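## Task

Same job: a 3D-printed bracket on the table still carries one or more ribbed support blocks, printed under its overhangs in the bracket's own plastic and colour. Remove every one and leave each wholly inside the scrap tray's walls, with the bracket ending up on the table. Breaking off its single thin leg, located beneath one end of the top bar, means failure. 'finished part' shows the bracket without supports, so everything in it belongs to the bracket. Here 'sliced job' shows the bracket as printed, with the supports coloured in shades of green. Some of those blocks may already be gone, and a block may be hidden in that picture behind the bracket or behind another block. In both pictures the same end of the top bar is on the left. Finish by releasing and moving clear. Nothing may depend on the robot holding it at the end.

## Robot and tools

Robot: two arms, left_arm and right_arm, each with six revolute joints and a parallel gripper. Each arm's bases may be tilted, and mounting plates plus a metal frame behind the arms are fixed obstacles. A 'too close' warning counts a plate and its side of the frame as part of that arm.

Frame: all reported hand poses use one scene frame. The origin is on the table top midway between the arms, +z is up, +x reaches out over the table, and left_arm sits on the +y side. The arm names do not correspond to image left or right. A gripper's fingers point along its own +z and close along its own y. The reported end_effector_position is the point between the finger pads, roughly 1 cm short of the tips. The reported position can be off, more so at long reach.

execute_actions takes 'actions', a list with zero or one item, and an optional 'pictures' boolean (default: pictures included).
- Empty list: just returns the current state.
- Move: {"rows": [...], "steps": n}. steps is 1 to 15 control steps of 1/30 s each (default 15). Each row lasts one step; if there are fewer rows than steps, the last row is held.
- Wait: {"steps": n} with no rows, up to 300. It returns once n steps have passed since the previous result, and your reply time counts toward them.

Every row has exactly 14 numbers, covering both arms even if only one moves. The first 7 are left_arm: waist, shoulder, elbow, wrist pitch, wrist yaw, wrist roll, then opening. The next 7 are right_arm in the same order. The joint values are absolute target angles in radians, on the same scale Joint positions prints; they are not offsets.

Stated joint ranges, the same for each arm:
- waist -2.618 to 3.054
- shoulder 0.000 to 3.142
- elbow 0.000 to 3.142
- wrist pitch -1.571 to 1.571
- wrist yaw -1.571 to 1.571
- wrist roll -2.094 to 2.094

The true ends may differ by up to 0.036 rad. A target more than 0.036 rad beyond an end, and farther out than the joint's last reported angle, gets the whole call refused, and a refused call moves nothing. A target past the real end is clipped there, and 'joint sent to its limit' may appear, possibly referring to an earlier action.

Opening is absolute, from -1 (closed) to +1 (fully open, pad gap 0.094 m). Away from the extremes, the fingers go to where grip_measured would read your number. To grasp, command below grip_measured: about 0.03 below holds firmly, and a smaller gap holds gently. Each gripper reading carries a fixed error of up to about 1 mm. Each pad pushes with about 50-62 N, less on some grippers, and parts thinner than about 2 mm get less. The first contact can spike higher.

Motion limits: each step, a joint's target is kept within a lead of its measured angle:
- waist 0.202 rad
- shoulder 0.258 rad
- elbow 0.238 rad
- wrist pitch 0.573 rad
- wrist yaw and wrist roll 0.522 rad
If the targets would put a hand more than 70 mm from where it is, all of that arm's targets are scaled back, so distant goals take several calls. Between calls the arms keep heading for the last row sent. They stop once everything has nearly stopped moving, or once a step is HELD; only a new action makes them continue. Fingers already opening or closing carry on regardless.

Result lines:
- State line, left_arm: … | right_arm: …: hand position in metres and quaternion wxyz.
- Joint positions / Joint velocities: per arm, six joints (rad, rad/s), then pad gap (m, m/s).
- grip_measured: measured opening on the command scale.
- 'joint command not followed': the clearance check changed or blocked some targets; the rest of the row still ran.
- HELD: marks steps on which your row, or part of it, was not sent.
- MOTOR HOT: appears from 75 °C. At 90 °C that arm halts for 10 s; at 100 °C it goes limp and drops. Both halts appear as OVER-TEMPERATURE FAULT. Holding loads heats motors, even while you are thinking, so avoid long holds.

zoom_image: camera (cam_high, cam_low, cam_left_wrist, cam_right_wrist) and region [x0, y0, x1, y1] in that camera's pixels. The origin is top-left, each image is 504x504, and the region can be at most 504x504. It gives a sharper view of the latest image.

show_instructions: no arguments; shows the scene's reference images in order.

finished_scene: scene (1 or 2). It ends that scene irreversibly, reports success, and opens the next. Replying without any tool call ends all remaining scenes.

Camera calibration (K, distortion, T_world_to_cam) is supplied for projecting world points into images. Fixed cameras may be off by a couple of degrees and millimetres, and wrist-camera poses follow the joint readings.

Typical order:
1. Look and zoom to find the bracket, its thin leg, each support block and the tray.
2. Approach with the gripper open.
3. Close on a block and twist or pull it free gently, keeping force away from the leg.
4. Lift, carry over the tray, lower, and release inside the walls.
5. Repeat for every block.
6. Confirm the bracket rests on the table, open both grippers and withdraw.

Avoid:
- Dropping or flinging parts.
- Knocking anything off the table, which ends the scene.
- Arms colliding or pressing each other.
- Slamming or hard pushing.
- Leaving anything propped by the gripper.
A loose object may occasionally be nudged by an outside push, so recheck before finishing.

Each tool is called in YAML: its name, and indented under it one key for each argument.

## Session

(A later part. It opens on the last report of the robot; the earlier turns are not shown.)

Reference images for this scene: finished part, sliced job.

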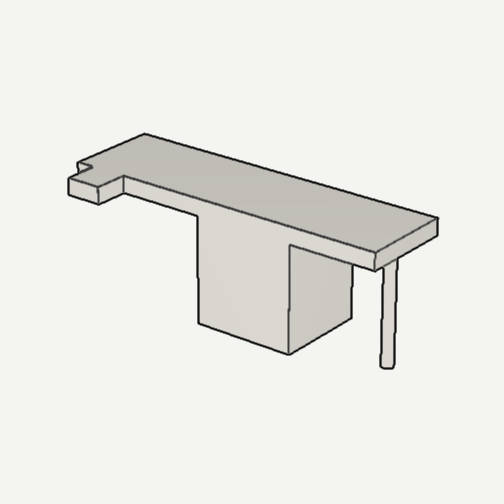

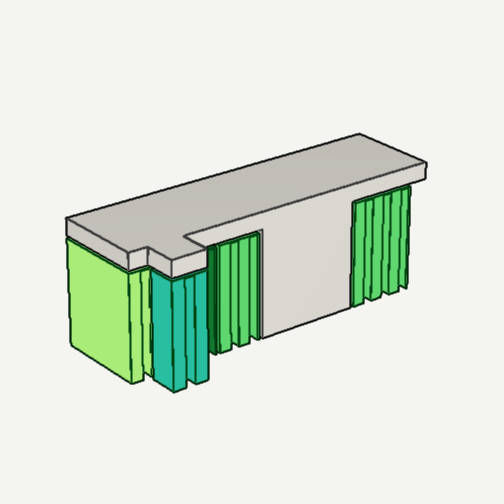

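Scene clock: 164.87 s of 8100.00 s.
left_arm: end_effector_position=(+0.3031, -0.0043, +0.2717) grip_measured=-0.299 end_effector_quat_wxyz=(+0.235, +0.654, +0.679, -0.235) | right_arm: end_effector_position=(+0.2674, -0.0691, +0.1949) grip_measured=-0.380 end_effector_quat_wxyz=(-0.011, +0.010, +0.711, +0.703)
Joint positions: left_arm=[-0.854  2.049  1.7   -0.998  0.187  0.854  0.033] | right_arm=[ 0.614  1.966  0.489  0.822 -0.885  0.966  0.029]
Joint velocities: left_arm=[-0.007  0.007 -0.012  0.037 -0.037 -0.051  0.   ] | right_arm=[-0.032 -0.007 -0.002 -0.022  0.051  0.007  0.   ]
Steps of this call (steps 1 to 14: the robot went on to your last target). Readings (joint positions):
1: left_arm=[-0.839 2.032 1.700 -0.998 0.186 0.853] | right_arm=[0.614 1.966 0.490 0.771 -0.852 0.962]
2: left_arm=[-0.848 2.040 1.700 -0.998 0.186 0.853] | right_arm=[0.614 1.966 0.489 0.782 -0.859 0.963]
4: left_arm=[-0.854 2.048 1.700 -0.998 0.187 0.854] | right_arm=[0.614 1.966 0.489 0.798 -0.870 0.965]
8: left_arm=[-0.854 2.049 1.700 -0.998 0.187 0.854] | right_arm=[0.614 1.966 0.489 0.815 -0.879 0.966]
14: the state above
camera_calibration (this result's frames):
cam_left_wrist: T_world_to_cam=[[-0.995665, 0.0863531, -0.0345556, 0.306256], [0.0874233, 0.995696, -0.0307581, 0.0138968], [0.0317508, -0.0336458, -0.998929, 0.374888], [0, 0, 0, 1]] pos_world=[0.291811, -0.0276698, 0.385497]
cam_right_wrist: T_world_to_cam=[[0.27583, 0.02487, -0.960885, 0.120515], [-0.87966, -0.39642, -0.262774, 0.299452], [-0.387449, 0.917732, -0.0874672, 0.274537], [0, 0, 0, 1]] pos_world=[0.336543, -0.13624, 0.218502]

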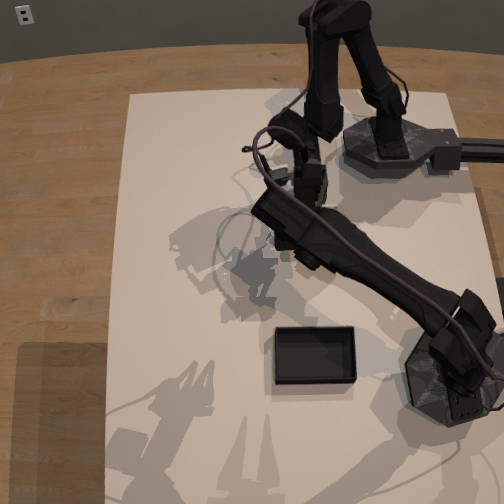

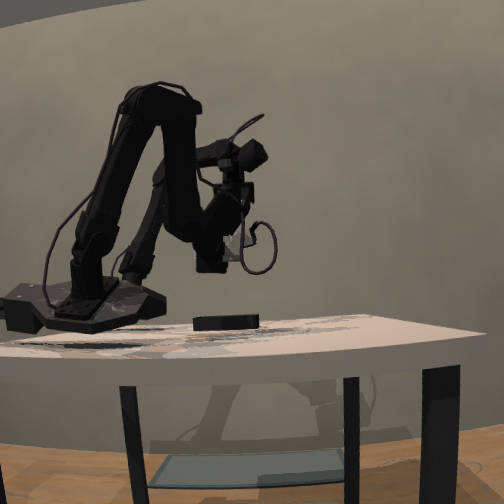

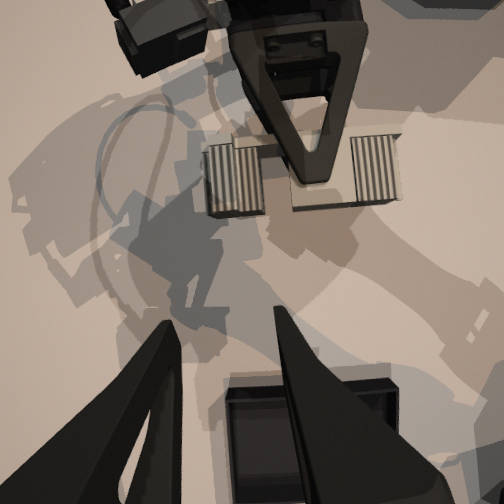

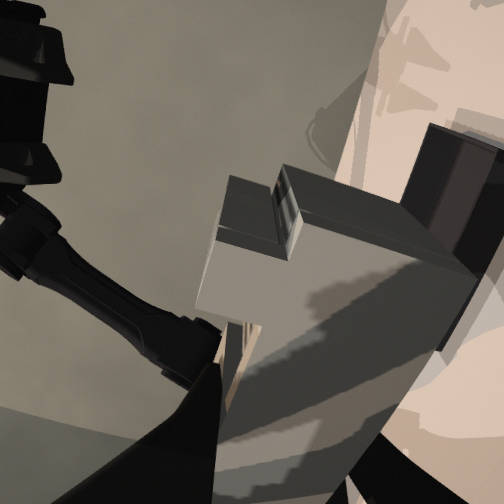

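execute_actions:
  actions:
    - {"rows":[[-0.865,2.055,1.688,-0.975,0.21,0.85,-0.33,0.607,1.95,0.474,0.842,-0.916,0.968,-0.42],[-0.867,2.063,1.686,-0.958,0.21,0.848,-0.36,0.607,1.95,0.474,0.842,-0.916,0.968,-0.42],[-0.87,2.074,1.682,-0.94,0.21,0.845,-0.39,0.607,1.95,0.474,0.842,-0.916,0.968,-0.42],[-0.873,2.087,1.678,-0.922,0.21,0.845,-0.42,0.607,1.95,0.474,0.842,-0.916,0.968,-0.42],[-0.876,2.1,1.674,-0.904,0.21,0.845,-0.45,0.607,1.95,0.474,0.842,-0.916,0.968,-0.42],[-0.879,2.113,1.67,-0.886,0.21,0.845,-0.45,0.607,1.95,0.474,0.842,-0.916,0.968,-0.42],[-0.882,2.126,1.666,-0.868,0.21,0.845,-0.45,0.607,1.95,0.474,0.842,-0.916,0.968,-0.42],[-0.885,2.139,1.662,-0.85,0.21,0.845,-0.45,0.607,1.95,0.474,0.842,-0.916,0.968,-0.42],[-0.888,2.152,1.658,-0.832,0.21,0.845,-0.45,0.607,1.95,0.474,0.842,-0.916,0.968,-0.42],[-0.891,2.164,1.654,-0.815,0.21,0.845,-0.45,0.607,1.95,0.474,0.842,-0.916,0.968,-0.42],[-0.894,2.174,1.65,-0.8,0.21,0.845,-0.45,0.607,1.95,0.474,0.842,-0.916,0.968,-0.42],[-0.896,2.182,1.648,-0.8,0.21,0.845,-0.45,0.607,1.95,0.474,0.842,-0.916,0.968,-0.42],[-0.898,2.187,1.647,-0.8,0.21,0.845,-0.45,0.607,1.95,0.474,0.842,-0.916,0.968,-0.42]],"steps":15}
  pictures: false

execute_actions:
  actions:
    - {"steps":8}

Scene clock: 188.93 s of 8100.00 s.
left_arm: end_effector_position=(+0.3066, -0.0473, +0.2216) grip_measured=-0.449 end_effector_quat_wxyz=(+0.230, +0.665, +0.670, -0.236) | right_arm: end_effector_position=(+0.2674, -0.0691, +0.1954) grip_measured=-0.380 end_effector_quat_wxyz=(-0.011, +0.009, +0.711, +0.703)
Joint positions: left_arm=[-0.879  2.184  1.659 -0.835  0.189  0.854  0.026] | right_arm=[ 0.614  1.966  0.489  0.824 -0.886  0.967  0.029]
Joint velocities: left_arm=[-0.061  0.242 -0.139  0.125 -0.007 -0.051 -0.001] | right_arm=[ 0.002  0.012 -0.002  0.022  0.066  0.022 -0.001]
Steps of this call (steps 1 to 30: the robot went on to your last target; steps 31 to 90: nothing new was sent; then 20.57 s passed at rest; steps 91 to 105: all 15 steps of this action). Readings (joint positions):
91: left_arm=[-0.854 2.049 1.700 -0.997 0.187 0.854] | right_arm=[0.614 1.966 0.489 0.824 -0.886 0.967]
92: left_arm=[-0.854 2.049 1.700 -0.994 0.187 0.854] | right_arm=[0.614 1.966 0.489 0.824 -0.886 0.967]
94: left_arm=[-0.854 2.053 1.700 -0.979 0.188 0.854] | right_arm=[0.614 1.966 0.489 0.824 -0.886 0.967]
98: left_arm=[-0.857 2.087 1.697 -0.921 0.189 0.854] | right_arm=[0.614 1.966 0.489 0.824 -0.886 0.967]
105: the state above

Scene clock: 189.20 s of 8100.00 s.
left_arm: end_effector_position=(+0.3059, -0.0513, +0.2172) grip_measured=-0.449 end_effector_quat_wxyz=(+0.230, +0.666, +0.669, -0.236) | right_arm: end_effector_position=(+0.2674, -0.0691, +0.1954) grip_measured=-0.380 end_effector_quat_wxyz=(-0.011, +0.009, +0.711, +0.703)
Joint positions: left_arm=[-0.883  2.194  1.652 -0.818  0.189  0.854  0.026] | right_arm=[ 0.614  1.966  0.489  0.824 -0.886  0.967  0.029]
Joint velocities: left_arm=[-0.027  0.007 -0.012 -0.066 -0.037 -0.022 -0.   ] | right_arm=[-0.007 -0.017  0.022 -0.007 -0.022 -0.037 -0.   ]
Steps of this call (steps 1 to 8: the robot went on to your last target). Readings (joint positions):
1: left_arm=[-0.882 2.191 1.655 -0.833 0.189 0.854] | right_arm=[0.614 1.966 0.489 0.824 -0.886 0.967]
2: left_arm=[-0.883 2.194 1.653 -0.832 0.189 0.854] | right_arm=[0.614 1.966 0.489 0.824 -0.886 0.967]
4: left_arm=[-0.883 2.194 1.652 -0.829 0.189 0.854] | right_arm=[0.614 1.966 0.489 0.824 -0.886 0.967]
8: the state above
camera_calibration (this result's frames):
cam_left_wrist: T_world_to_cam=[[-0.992347, 0.11829, -0.0354204, 0.312056], [0.119223, 0.99254, -0.0254902, 0.0477072], [0.0321409, -0.029518, -0.999047, 0.318864], [0, 0, 0, 1]] pos_world=[0.293731, -0.0748521, 0.33083]
cam_right_wrist: T_world_to_cam=[[0.276781, 0.0269676, -0.960555, 0.120812], [-0.879244, -0.396212, -0.264475, 0.299846], [-0.387715, 0.917763, -0.0859526, 0.274364], [0, 0, 0, 1]] pos_world=[0.336574, -0.136256, 0.218931]

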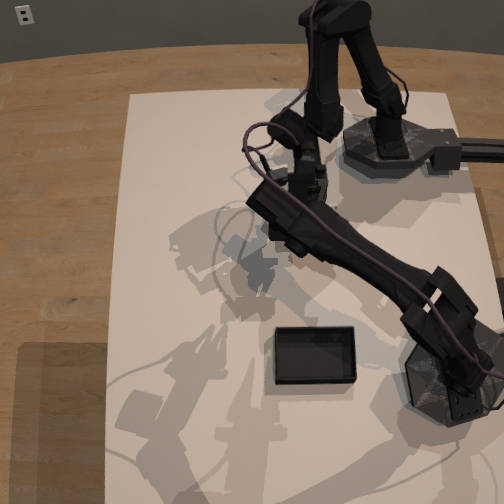

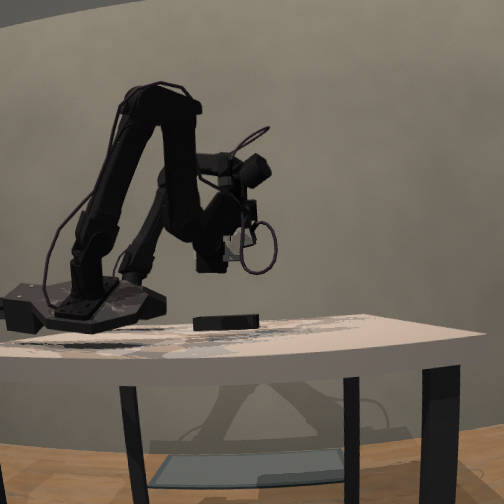

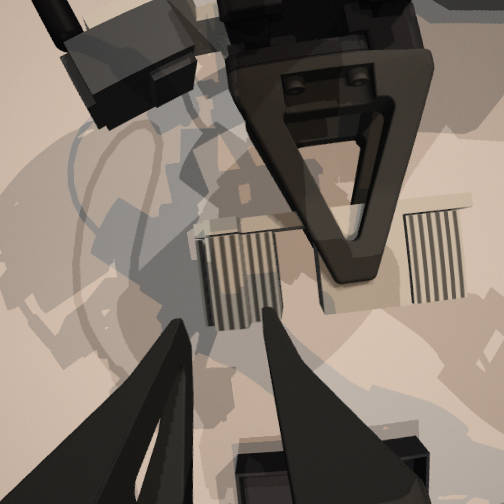

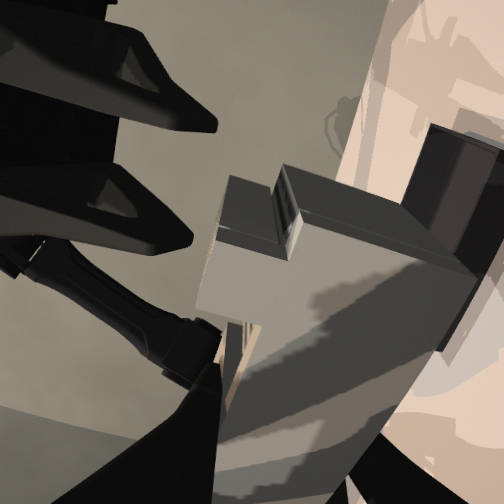

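execute_actions:
  actions: []

Scene clock: 209.00 s of 8100.00 s.
left_arm: end_effector_position=(+0.3070, -0.0520, +0.2178) grip_measured=-0.449 end_effector_quat_wxyz=(+0.233, +0.665, +0.669, -0.236) | right_arm: end_effector_position=(+0.2674, -0.0691, +0.1954) grip_measured=-0.380 end_effector_quat_wxyz=(-0.011, +0.009, +0.711, +0.703)
Joint positions: left_arm=[-0.883  2.194  1.652 -0.812  0.189  0.854  0.026] | right_arm=[ 0.614  1.966  0.489  0.824 -0.886  0.967  0.029]
Joint velocities: left_arm=[-0.007  0.012 -0.017  0.007  0.007  0.037 -0.   ] | right_arm=[-0.007  0.012  0.007  0.037 -0.007 -0.007 -0.001]
Steps of this call (steps 1 to 30: the robot went on to your last target; steps 31 to 90: nothing new was sent; then 16.80 s passed at rest). Readings (joint positions):
1: left_arm=[-0.883 2.194 1.652 -0.817 0.189 0.854] | right_arm=[0.614 1.966 0.489 0.824 -0.886 0.967]
2: left_arm=[-0.883 2.194 1.652 -0.815 0.189 0.854] | right_arm=[0.614 1.966 0.489 0.824 -0.886 0.967]
4: left_arm=[-0.883 2.194 1.652 -0.814 0.189 0.854] | right_arm=[0.614 1.966 0.489 0.824 -0.886 0.967]
8: left_arm=[-0.883 2.194 1.652 -0.813 0.189 0.854] | right_arm=[0.614 1.966 0.489 0.824 -0.886 0.967]
90: the state above
All arms were judged still, so your last target was given up. Only a new action makes them travel on or press farther. Fingers that are still opening or closing keep moving.
camera_calibration (this result's frames):
cam_left_wrist: T_world_to_cam=[[-0.992416, 0.116202, -0.040101, 0.314227], [0.117398, 0.992665, -0.0288744, 0.0496524], [0.0364516, -0.0333632, -0.998778, 0.317828], [0, 0, 0, 1]] pos_world=[0.294429, -0.0751983, 0.331474]
cam_right_wrist: T_world_to_cam=[[0.276781, 0.0269676, -0.960555, 0.120812], [-0.879244, -0.396212, -0.264475, 0.299846], [-0.387715, 0.917763, -0.0859526, 0.274364], [0, 0, 0, 1]] pos_world=[0.336574, -0.136256, 0.218931]

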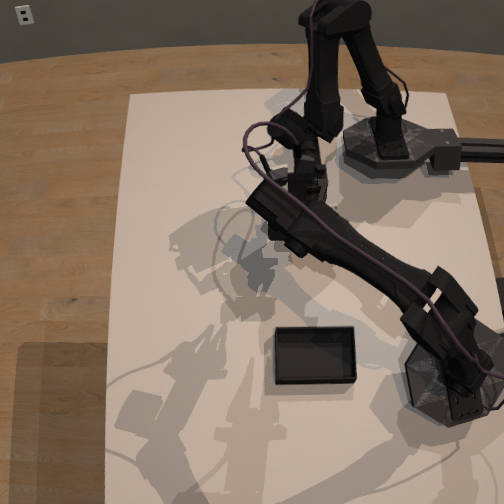

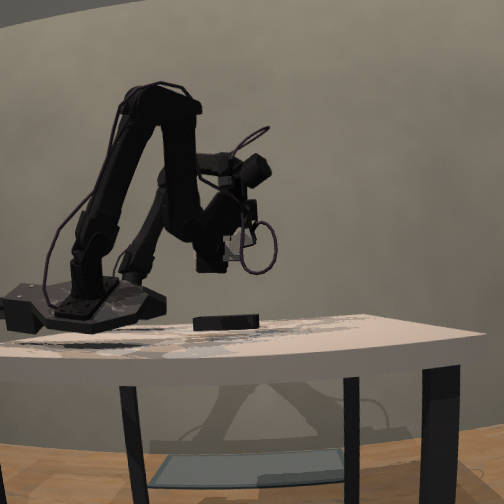

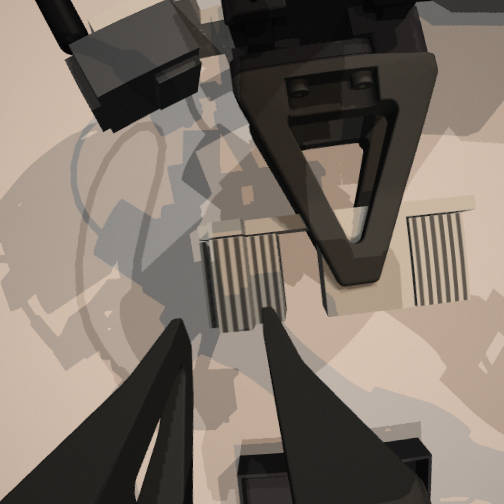

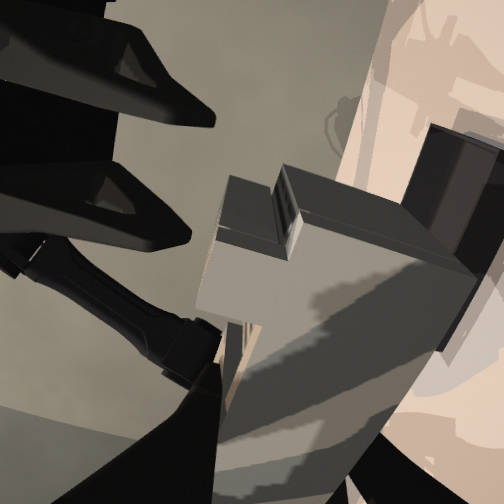

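execute_actions:
  actions:
    - {"rows":[[-0.900,2.2,1.645,-0.79,0.21,0.845,-0.45,0.607,1.95,0.474,0.842,-0.916,0.968,-0.42],[-0.902,2.21,1.643,-0.775,0.215,0.845,-0.45,0.607,1.95,0.474,0.842,-0.916,0.968,-0.42],[-0.904,2.218,1.641,-0.76,0.22,0.845,-0.45,0.607,1.95,0.474,0.842,-0.916,0.968,-0.42],[-0.906,2.225,1.64,-0.748,0.22,0.845,-0.45,0.607,1.95,0.474,0.842,-0.916,0.968,-0.42],[-0.907,2.228,1.638,-0.738,0.22,0.845,-0.45,0.607,1.95,0.474,0.842,-0.916,0.968,-0.42]],"steps":15}

Scene clock: 213.53 s of 8100.00 s.
left_arm: end_effector_position=(+0.3127, -0.0645, +0.2150) grip_measured=-0.449 end_effector_quat_wxyz=(+0.251, +0.664, +0.663, -0.238) | right_arm: end_effector_position=(+0.2674, -0.0691, +0.1954) grip_measured=-0.380 end_effector_quat_wxyz=(-0.011, +0.009, +0.711, +0.703)
Joint positions: left_arm=[-0.889  2.218  1.652 -0.753  0.198  0.854  0.026] | right_arm=[ 0.614  1.966  0.489  0.824 -0.886  0.967  0.029]
Joint velocities: left_arm=[-0.017 -0.012  0.007 -0.037 -0.066 -0.022 -0.002] | right_arm=[-0.017 -0.007  0.012  0.022  0.007  0.022 -0.   ]
Steps of this call (steps 1 to 90: nothing new was sent; then 1.03 s passed at rest; steps 91 to 105: all 15 steps of this action). Readings (joint positions):
91: left_arm=[-0.883 2.194 1.652 -0.811 0.189 0.854] | right_arm=[0.614 1.966 0.489 0.824 -0.886 0.967]
92: left_arm=[-0.883 2.194 1.652 -0.808 0.189 0.854] | right_arm=[0.614 1.966 0.489 0.824 -0.886 0.967]
94: left_arm=[-0.883 2.197 1.652 -0.795 0.193 0.854] | right_arm=[0.614 1.966 0.489 0.824 -0.886 0.967]
98: left_arm=[-0.886 2.211 1.652 -0.766 0.196 0.854] | right_arm=[0.614 1.966 0.489 0.824 -0.886 0.967]
105: the state above
camera_calibration (this result's frames):
cam_left_wrist: T_world_to_cam=[[-0.991542, 0.112241, -0.0651648, 0.326043], [0.115927, 0.991688, -0.0558275, 0.0674697], [0.0583569, -0.0629097, -0.996312, 0.305137], [0, 0, 0, 1]] pos_world=[0.297657, -0.0843083, 0.329025]
cam_right_wrist: T_world_to_cam=[[0.276781, 0.0269676, -0.960555, 0.120812], [-0.879244, -0.396212, -0.264475, 0.299846], [-0.387715, 0.917763, -0.0859526, 0.274364], [0, 0, 0, 1]] pos_world=[0.336574, -0.136256, 0.218931]

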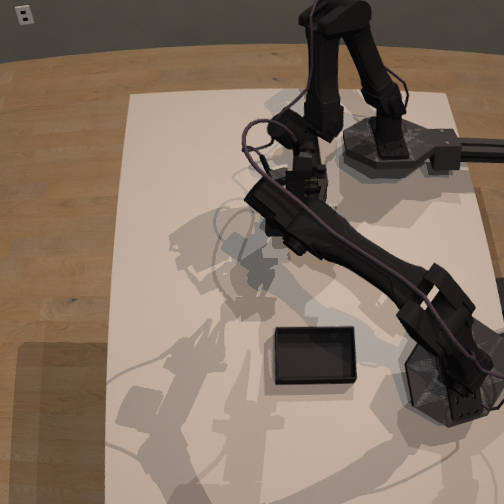

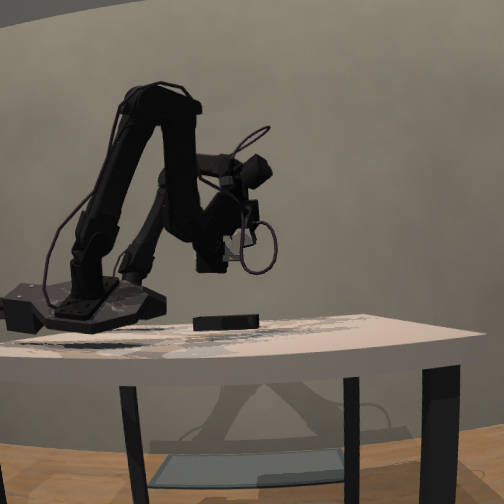

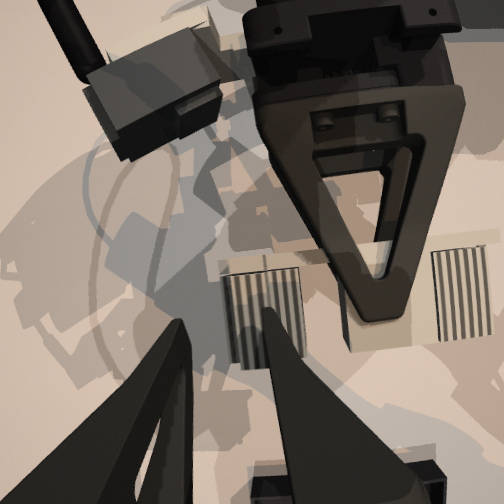

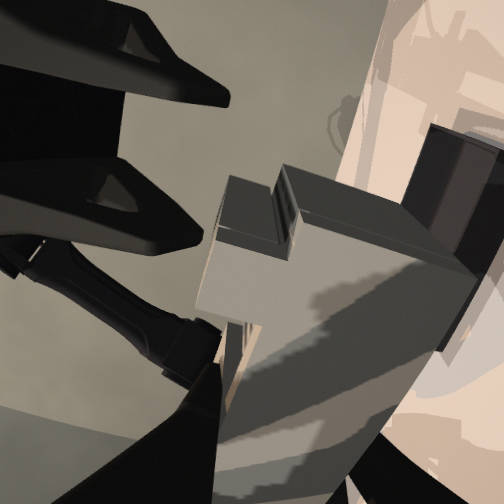

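execute_actions:
  actions:
    - {"rows":[[-0.912,2.228,1.638,-0.75,0.22,0.845,-0.45,0.607,1.95,0.474,0.842,-0.916,0.968,-0.42],[-0.917,2.228,1.638,-0.76,0.22,0.845,-0.45,0.607,1.95,0.474,0.842,-0.916,0.968,-0.42],[-0.921,2.228,1.638,-0.765,0.22,0.845,-0.45,0.607,1.95,0.474,0.842,-0.916,0.968,-0.42],[-0.921,2.228,1.638,-0.77,0.22,0.845,-0.45,0.607,1.95,0.474,0.842,-0.916,0.968,-0.42],[-0.921,2.228,1.638,-0.777,0.22,0.845,-0.45,0.607,1.95,0.474,0.842,-0.916,0.968,-0.42]],"steps":15}

Scene clock: 221.93 s of 8100.00 s.
left_arm: end_effector_position=(+0.3058, -0.0694, +0.2171) grip_measured=-0.449 end_effector_quat_wxyz=(+0.249, +0.670, +0.657, -0.239) | right_arm: end_effector_position=(+0.2674, -0.0691, +0.1954) grip_measured=-0.380 end_effector_quat_wxyz=(-0.011, +0.009, +0.711, +0.703)
Joint positions: left_arm=[-0.906  2.218  1.652 -0.758  0.2    0.854  0.026] | right_arm=[ 0.614  1.966  0.489  0.824 -0.886  0.967  0.029]
Joint velocities: left_arm=[-0.002  0.007  0.007 -0.022 -0.007  0.022  0.   ] | right_arm=[-0.007 -0.012 -0.017  0.051  0.007 -0.051 -0.001]
Steps of this call (steps 1 to 15: the robot went on to your last target; steps 16 to 90: nothing new was sent; then 4.90 s passed at rest; steps 91 to 105: all 15 steps of this action). Readings (joint positions):
91: left_arm=[-0.889 2.218 1.652 -0.750 0.198 0.854] | right_arm=[0.614 1.966 0.489 0.824 -0.886 0.967]
92: left_arm=[-0.889 2.218 1.652 -0.750 0.198 0.854] | right_arm=[0.614 1.966 0.489 0.824 -0.886 0.967]
94: left_arm=[-0.893 2.218 1.652 -0.750 0.198 0.854] | right_arm=[0.614 1.966 0.489 0.824 -0.886 0.967]
98: left_arm=[-0.903 2.218 1.652 -0.755 0.199 0.854] | right_arm=[0.614 1.966 0.489 0.824 -0.886 0.967]
105: the state above
camera_calibration (this result's frames):
cam_left_wrist: T_world_to_cam=[[-0.98918, 0.130252, -0.067503, 0.320965], [0.134024, 0.989465, -0.0547333, 0.0673403], [0.0596627, -0.0631881, -0.996217, 0.306928], [0, 0, 0, 1]] pos_world=[0.290155, -0.089043, 0.331118]
cam_right_wrist: T_world_to_cam=[[0.276781, 0.0269676, -0.960555, 0.120812], [-0.879244, -0.396212, -0.264475, 0.299846], [-0.387715, 0.917763, -0.0859526, 0.274364], [0, 0, 0, 1]] pos_world=[0.336574, -0.136256, 0.218931]

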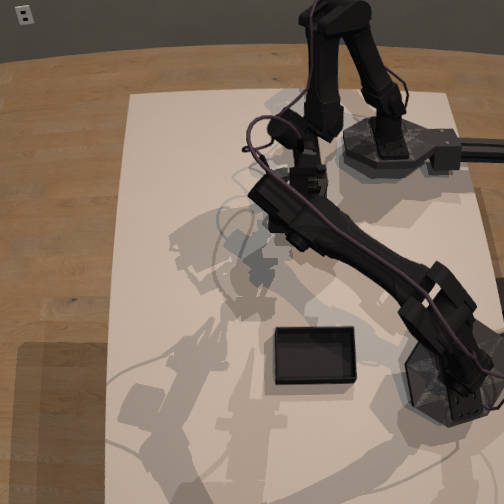

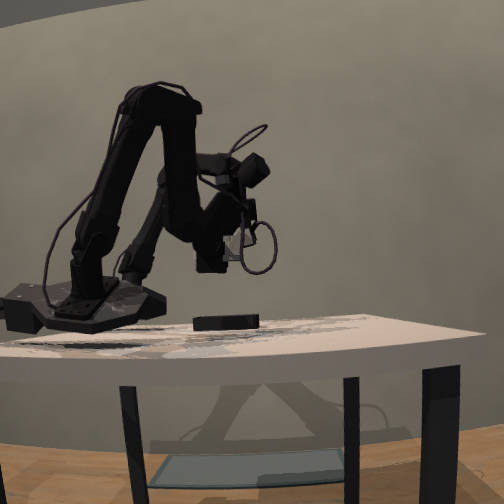

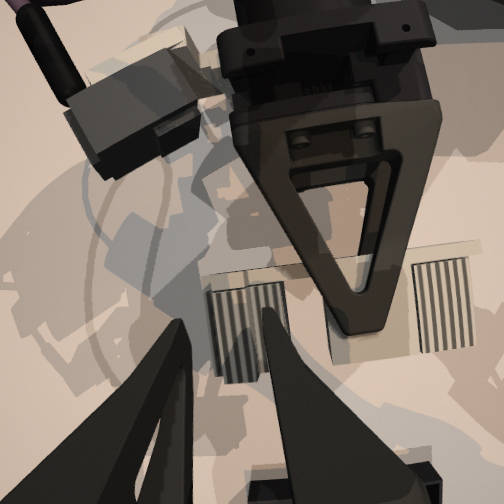

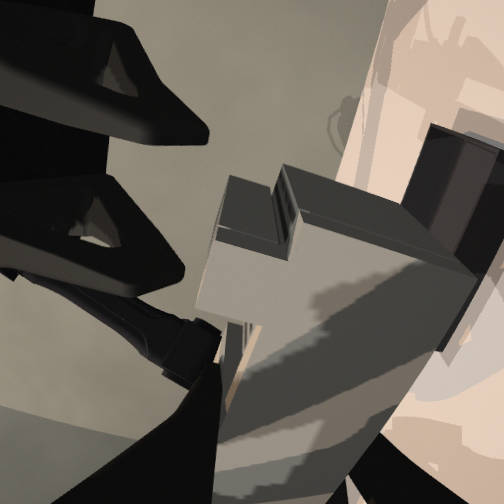

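execute_actions:
  actions:
    - {"rows":[[-0.921,2.228,1.638,-0.785,0.22,0.845,-0.45,0.607,1.95,0.474,0.842,-0.916,0.968,-0.42],[-0.921,2.231,1.638,-0.792,0.22,0.845,-0.45,0.607,1.95,0.474,0.842,-0.916,0.968,-0.42],[-0.921,2.234,1.638,-0.798,0.22,0.845,-0.45,0.607,1.95,0.474,0.842,-0.916,0.968,-0.42],[-0.921,2.237,1.638,-0.798,0.22,0.845,-0.45,0.607,1.95,0.474,0.842,-0.916,0.968,-0.42],[-0.921,2.241,1.638,-0.798,0.22,0.845,-0.45,0.607,1.95,0.474,0.842,-0.916,0.968,-0.42]],"steps":15}

Scene clock: 228.20 s of 8100.00 s.
left_arm: end_effector_position=(+0.3020, -0.0667, +0.2149) grip_measured=-0.449 end_effector_quat_wxyz=(+0.239, +0.672, +0.658, -0.240) | right_arm: end_effector_position=(+0.2674, -0.0691, +0.1954) grip_measured=-0.380 end_effector_quat_wxyz=(-0.011, +0.009, +0.711, +0.703)
Joint positions: left_arm=[-0.906  2.218  1.652 -0.779  0.2    0.854  0.026] | right_arm=[ 0.614  1.966  0.489  0.824 -0.886  0.967  0.029]
Joint velocities: left_arm=[ 0.002 -0.002 -0.002 -0.007 -0.022  0.007  0.   ] | right_arm=[ 0.017  0.002 -0.012  0.037 -0.066  0.007 -0.001]
Steps of this call (steps 1 to 15: the robot went on to your last target; steps 16 to 90: nothing new was sent; then 2.77 s passed at rest; steps 91 to 105: all 15 steps of this action). Readings (joint positions):
91: left_arm=[-0.906 2.218 1.652 -0.759 0.200 0.854] | right_arm=[0.614 1.966 0.489 0.824 -0.886 0.967]
92: left_arm=[-0.906 2.218 1.652 -0.761 0.200 0.854] | right_arm=[0.614 1.966 0.489 0.824 -0.886 0.967]
94: left_arm=[-0.906 2.218 1.652 -0.767 0.200 0.854] | right_arm=[0.614 1.966 0.489 0.824 -0.886 0.967]
98: left_arm=[-0.906 2.218 1.652 -0.775 0.200 0.854] | right_arm=[0.614 1.966 0.489 0.824 -0.886 0.967]
105: the state above
camera_calibration (this result's frames):
cam_left_wrist: T_world_to_cam=[[-0.989144, 0.13775, -0.0511818, 0.313607], [0.139977, 0.989229, -0.0428097, 0.0606905], [0.0447335, -0.0495092, -0.997771, 0.310838], [0, 0, 0, 1]] pos_world=[0.287802, -0.0878469, 0.328795]
cam_right_wrist: T_world_to_cam=[[0.276781, 0.0269676, -0.960555, 0.120812], [-0.879244, -0.396212, -0.264475, 0.299846], [-0.387715, 0.917763, -0.0859526, 0.274364], [0, 0, 0, 1]] pos_world=[0.336574, -0.136256, 0.218931]

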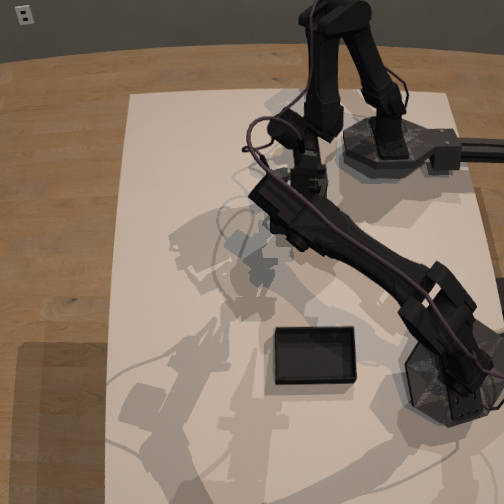

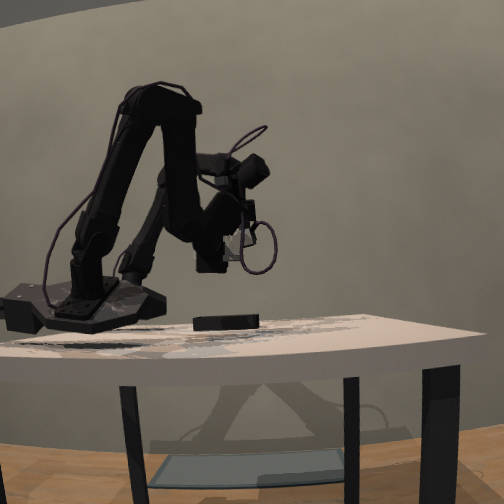

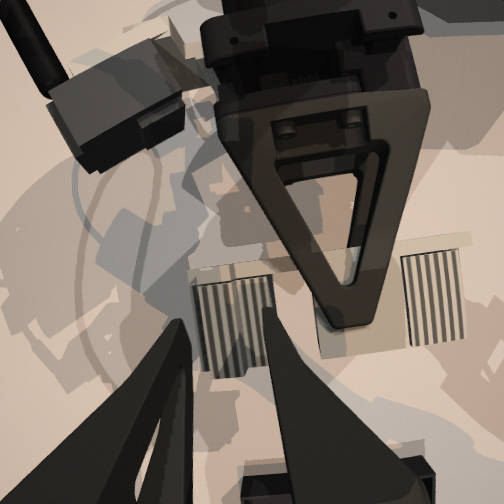

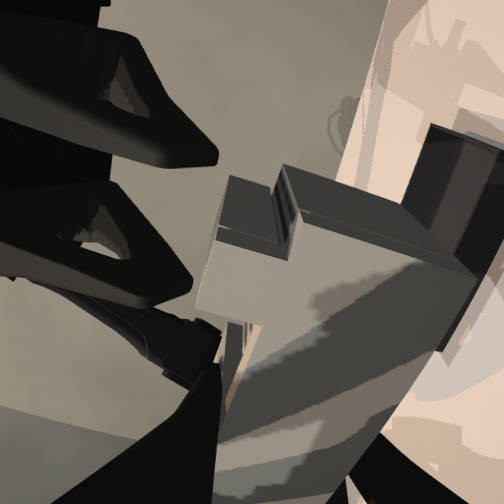

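execute_actions:
  actions:
    - {"rows":[[-0.915,2.244,1.638,-0.798,0.18,0.845,-0.45,0.607,1.95,0.474,0.842,-0.916,0.968,-0.42],[-0.915,2.247,1.638,-0.798,0.17,0.845,-0.45,0.607,1.95,0.474,0.842,-0.916,0.968,-0.42],[-0.915,2.25,1.638,-0.798,0.167,0.845,-0.45,0.607,1.95,0.474,0.842,-0.916,0.968,-0.42],[-0.915,2.25,1.638,-0.798,0.167,0.845,-0.45,0.607,1.95,0.474,0.842,-0.916,0.968,-0.42],[-0.915,2.245,1.638,-0.798,0.167,0.845,-0.45,0.607,1.95,0.474,0.842,-0.916,0.968,-0.42]],"steps":15}

Scene clock: 233.77 s of 8100.00 s.
left_arm: end_effector_position=(+0.3041, -0.0643, +0.2038) grip_measured=-0.449 end_effector_quat_wxyz=(+0.228, +0.675, +0.665, -0.224) | right_arm: end_effector_position=(+0.2674, -0.0691, +0.1954) grip_measured=-0.380 end_effector_quat_wxyz=(-0.011, +0.009, +0.711, +0.703)
Joint positions: left_arm=[-0.906  2.236  1.652 -0.782  0.162  0.854  0.026] | right_arm=[ 0.614  1.966  0.489  0.824 -0.886  0.967  0.029]
Joint velocities: left_arm=[-0.002 -0.017 -0.002 -0.007 -0.051  0.066  0.001] | right_arm=[-0.002 -0.002 -0.007 -0.051  0.022  0.051 -0.001]
Steps of this call (steps 1 to 15: the robot went on to your last target; steps 16 to 90: nothing new was sent; then 2.07 s passed at rest; steps 91 to 105: all 15 steps of this action). Readings (joint positions):
91: left_arm=[-0.906 2.219 1.652 -0.780 0.197 0.854] | right_arm=[0.614 1.966 0.489 0.824 -0.886 0.967]
92: left_arm=[-0.906 2.220 1.652 -0.780 0.191 0.854] | right_arm=[0.614 1.966 0.489 0.824 -0.886 0.967]
94: left_arm=[-0.906 2.226 1.652 -0.780 0.180 0.854] | right_arm=[0.614 1.966 0.489 0.824 -0.886 0.967]
98: left_arm=[-0.906 2.235 1.652 -0.782 0.168 0.854] | right_arm=[0.614 1.966 0.489 0.824 -0.886 0.967]
105: the state above
camera_calibration (this result's frames):
cam_left_wrist: T_world_to_cam=[[-0.990065, 0.130862, -0.0514471, 0.314689], [0.131102, 0.991368, -0.00130616, 0.0519023], [0.0508321, -0.00803801, -0.998675, 0.300766], [0, 0, 0, 1]] pos_world=[0.289469, -0.0902175, 0.316625]
cam_right_wrist: T_world_to_cam=[[0.276781, 0.0269676, -0.960555, 0.120812], [-0.879244, -0.396212, -0.264475, 0.299846], [-0.387715, 0.917763, -0.0859526, 0.274364], [0, 0, 0, 1]] pos_world=[0.336574, -0.136256, 0.218931]

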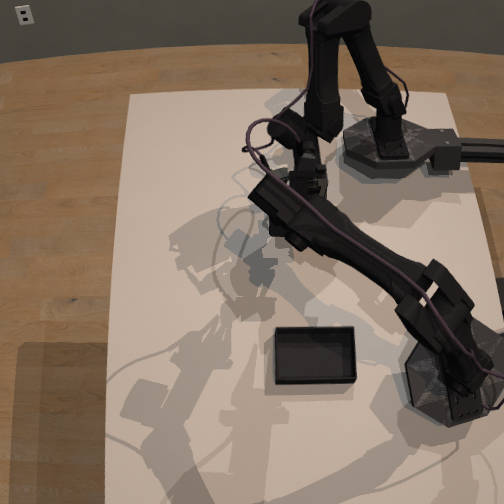

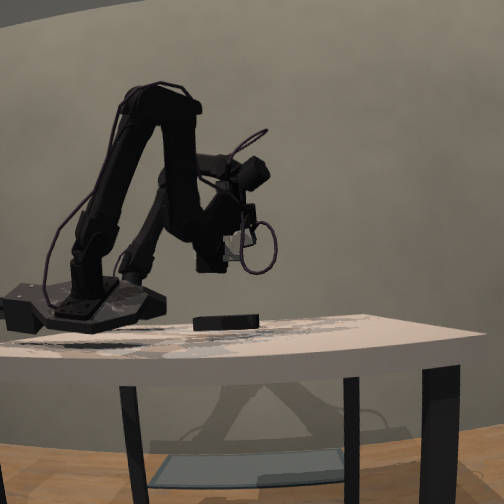

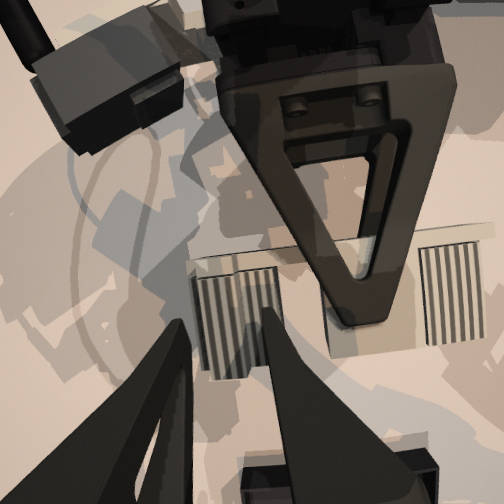

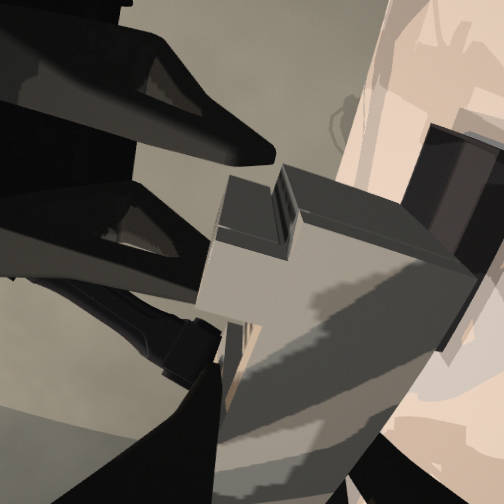

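Good. Close slowly.

execute_actions:
  actions:
    - {"rows":[[-0.912,2.24,1.645,-0.79,0.167,0.85,-0.5,0.607,1.95,0.474,0.842,-0.916,0.968,-0.42],[-0.912,2.24,1.645,-0.79,0.167,0.85,-0.55,0.607,1.95,0.474,0.842,-0.916,0.968,-0.42],[-0.912,2.24,1.645,-0.79,0.167,0.85,-0.6,0.607,1.95,0.474,0.842,-0.916,0.968,-0.42],[-0.912,2.24,1.645,-0.79,0.167,0.85,-0.64,0.607,1.95,0.474,0.842,-0.916,0.968,-0.42],[-0.912,2.24,1.645,-0.79,0.167,0.85,-0.67,0.607,1.95,0.474,0.842,-0.916,0.968,-0.42],[-0.912,2.24,1.645,-0.79,0.167,0.85,-0.7,0.607,1.95,0.474,0.842,-0.916,0.968,-0.42],[-0.912,2.24,1.645,-0.79,0.167,0.85,-0.72,0.607,1.95,0.474,0.842,-0.916,0.968,-0.42],[-0.912,2.24,1.645,-0.79,0.167,0.85,-0.74,0.607,1.95,0.474,0.842,-0.916,0.968,-0.42],[-0.912,2.24,1.645,-0.79,0.167,0.85,-0.76,0.607,1.95,0.474,0.842,-0.916,0.968,-0.42],[-0.912,2.24,1.645,-0.79,0.167,0.85,-0.78,0.607,1.95,0.474,0.842,-0.916,0.968,-0.42],[-0.912,2.24,1.645,-0.79,0.167,0.85,-0.8,0.607,1.95,0.474,0.842,-0.916,0.968,-0.42]],"steps":15}

Scene clock: 242.30 s of 8100.00 s.
left_arm: end_effector_position=(+0.3042, -0.0642, +0.2037) grip_measured=-0.783 end_effector_quat_wxyz=(+0.228, +0.675, +0.666, -0.223) | right_arm: end_effector_position=(+0.2675, -0.0691, +0.1955) grip_measured=-0.380 end_effector_quat_wxyz=(-0.011, +0.009, +0.710, +0.704)
Joint positions: left_arm=[-0.906  2.236  1.652 -0.782  0.161  0.854  0.01 ] | right_arm=[ 0.614  1.966  0.489  0.825 -0.886  0.967  0.029]
Joint velocities: left_arm=[ 0.002 -0.012 -0.007 -0.007 -0.007 -0.037 -0.   ] | right_arm=[ 0.017 -0.022 -0.002 -0.022 -0.081  0.022  0.   ]
Steps of this call (steps 1 to 15: the robot went on to your last target; steps 16 to 90: nothing new was sent; then 5.03 s passed at rest; steps 91 to 105: all 15 steps of this action). Readings (joint positions):
91: left_arm=[-0.906 2.236 1.652 -0.782 0.161 0.854] | right_arm=[0.614 1.966 0.489 0.824 -0.886 0.967]
92: left_arm=[-0.906 2.236 1.652 -0.782 0.161 0.854] | right_arm=[0.614 1.966 0.489 0.824 -0.886 0.967]
94: left_arm=[-0.906 2.236 1.652 -0.782 0.161 0.854] | right_arm=[0.614 1.966 0.489 0.824 -0.886 0.967]
98: left_arm=[-0.906 2.236 1.652 -0.782 0.161 0.854] | right_arm=[0.614 1.966 0.489 0.824 -0.886 0.967]
105: the state above
camera_calibration (this result's frames):
cam_left_wrist: T_world_to_cam=[[-0.990094, 0.130447, -0.0519373, 0.314885], [0.130643, 0.991429, -0.000382068, 0.0517197], [0.0514423, -0.00716353, -0.99865, 0.300534], [0, 0, 0, 1]] pos_world=[0.289549, -0.0901994, 0.316503]
cam_right_wrist: T_world_to_cam=[[0.277358, 0.0272656, -0.96038, 0.120729], [-0.879197, -0.395863, -0.265151, 0.300093], [-0.387408, 0.917905, -0.0858238, 0.274307], [0, 0, 0, 1]] pos_world=[0.336624, -0.136283, 0.219058]

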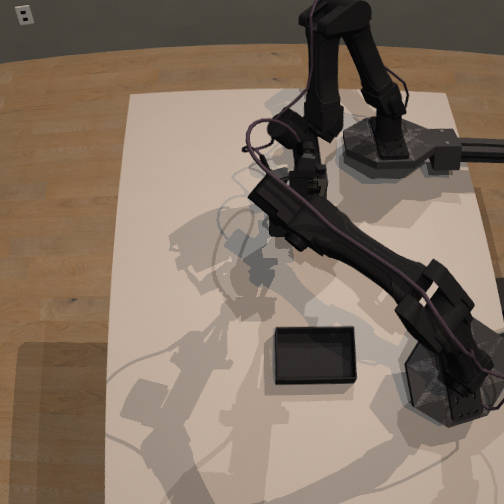

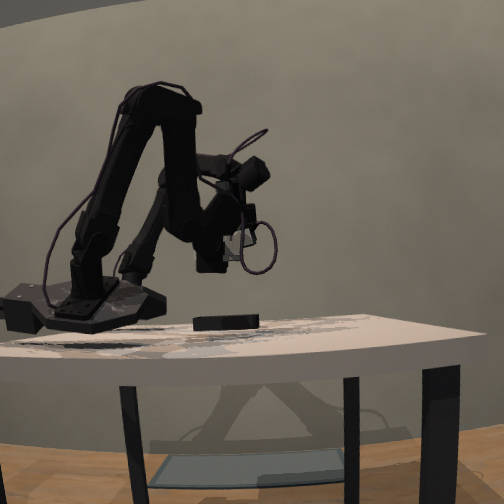

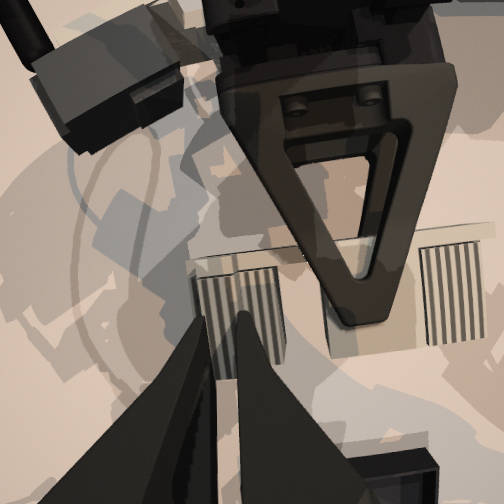

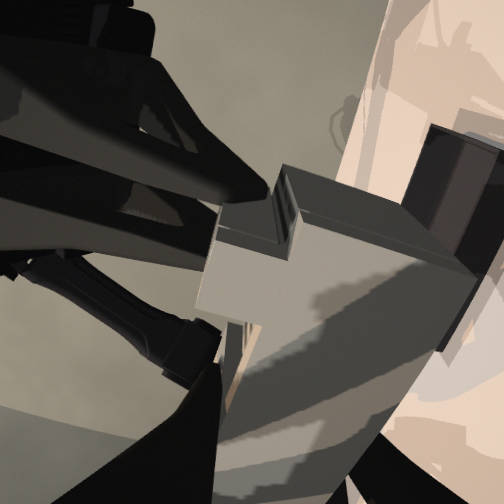

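execute_actions:
  actions:
    - {"rows":[[-0.912,2.24,1.645,-0.79,0.167,0.86,-0.83,0.607,1.95,0.474,0.842,-0.916,0.968,-0.44],[-0.912,2.24,1.645,-0.79,0.167,0.87,-0.84,0.607,1.95,0.474,0.842,-0.916,0.968,-0.44],[-0.912,2.24,1.645,-0.79,0.167,0.88,-0.84,0.607,1.95,0.474,0.842,-0.916,0.968,-0.44],[-0.912,2.24,1.645,-0.79,0.167,0.89,-0.84,0.607,1.95,0.474,0.842,-0.916,0.968,-0.44],[-0.912,2.24,1.645,-0.79,0.167,0.9,-0.84,0.607,1.95,0.474,0.842,-0.916,0.968,-0.44],[-0.912,2.24,1.645,-0.79,0.167,0.91,-0.84,0.607,1.95,0.474,0.842,-0.916,0.968,-0.44],[-0.912,2.24,1.645,-0.79,0.167,0.92,-0.84,0.607,1.95,0.474,0.842,-0.916,0.968,-0.44],[-0.912,2.24,1.645,-0.79,0.167,0.93,-0.84,0.607,1.95,0.474,0.842,-0.916,0.968,-0.44],[-0.912,2.24,1.645,-0.79,0.167,0.94,-0.84,0.607,1.95,0.474,0.842,-0.916,0.968,-0.44],[-0.912,2.24,1.645,-0.79,0.167,0.95,-0.84,0.607,1.95,0.474,0.842,-0.916,0.968,-0.44],[-0.912,2.24,1.645,-0.79,0.167,0.96,-0.84,0.607,1.95,0.474,0.842,-0.916,0.968,-0.44]],"steps":15}

Scene clock: 250.00 s of 8100.00 s.
left_arm: end_effector_position=(+0.3043, -0.0641, +0.2036) grip_measured=-0.789 end_effector_quat_wxyz=(+0.236, +0.700, +0.639, -0.214) | right_arm: end_effector_position=(+0.2672, -0.0691, +0.1957) grip_measured=-0.380 end_effector_quat_wxyz=(-0.011, +0.009, +0.710, +0.704)
Joint positions: left_arm=[-0.906  2.236  1.652 -0.782  0.161  0.932  0.01 ] | right_arm=[ 0.614  1.966  0.489  0.825 -0.888  0.967  0.029]
Joint velocities: left_arm=[ 0.002 -0.002 -0.002 -0.081 -0.081  0.154  0.   ] | right_arm=[ 0.007 -0.012  0.007  0.037 -0.051 -0.066 -0.   ]
Steps of this call (steps 1 to 15: the robot went on to your last target; steps 16 to 90: nothing new was sent; then 4.20 s passed at rest; steps 91 to 105: all 15 steps of this action). Readings (joint positions):
91: left_arm=[-0.906 2.236 1.652 -0.782 0.161 0.854] | right_arm=[0.614 1.966 0.489 0.825 -0.886 0.967]
92: left_arm=[-0.906 2.236 1.652 -0.782 0.161 0.855] | right_arm=[0.614 1.966 0.489 0.825 -0.886 0.967]
94: left_arm=[-0.906 2.236 1.652 -0.782 0.161 0.862] | right_arm=[0.614 1.966 0.489 0.825 -0.887 0.967]
98: left_arm=[-0.906 2.236 1.652 -0.782 0.161 0.886] | right_arm=[0.614 1.966 0.489 0.825 -0.887 0.967]
105: the state above
camera_calibration (this result's frames):
cam_left_wrist: T_world_to_cam=[[-0.976508, 0.191611, -0.098578, 0.324211], [0.191792, 0.981405, 0.00772869, 0.030774], [0.0982259, -0.0113593, -0.995099, 0.285275], [0, 0, 0, 1]] pos_world=[0.282671, -0.0890836, 0.315599]
cam_right_wrist: T_world_to_cam=[[0.277298, 0.0287738, -0.960353, 0.121113], [-0.878591, -0.396917, -0.265582, 0.299755], [-0.388822, 0.917403, -0.0847839, 0.274356], [0, 0, 0, 1]] pos_world=[0.336454, -0.136202, 0.219182]

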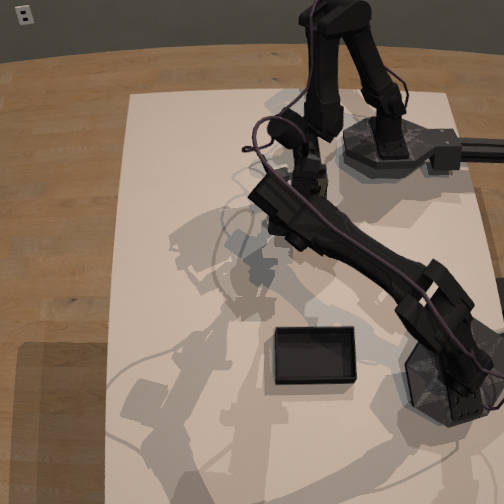

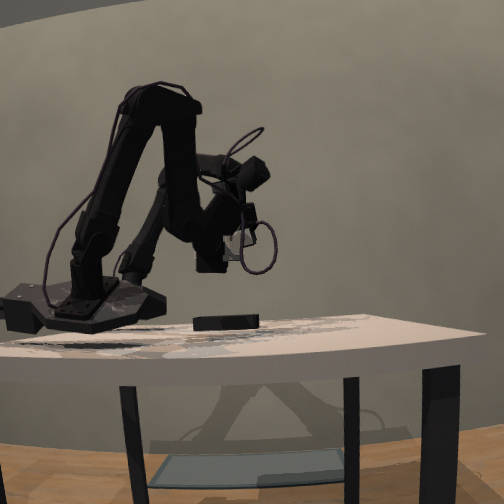

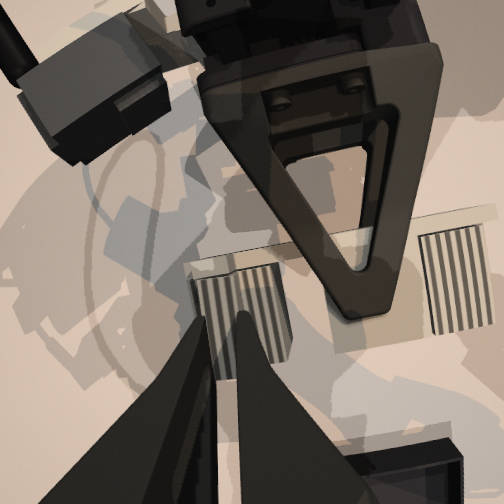

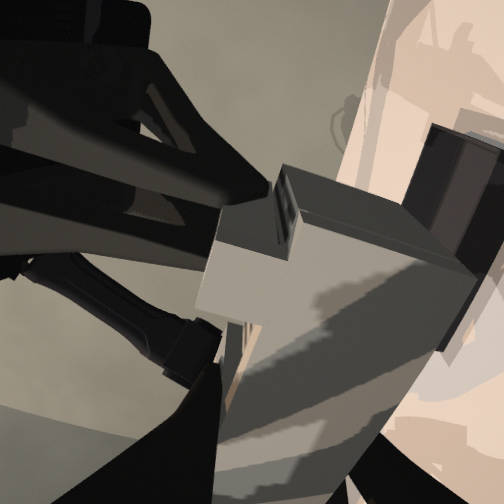

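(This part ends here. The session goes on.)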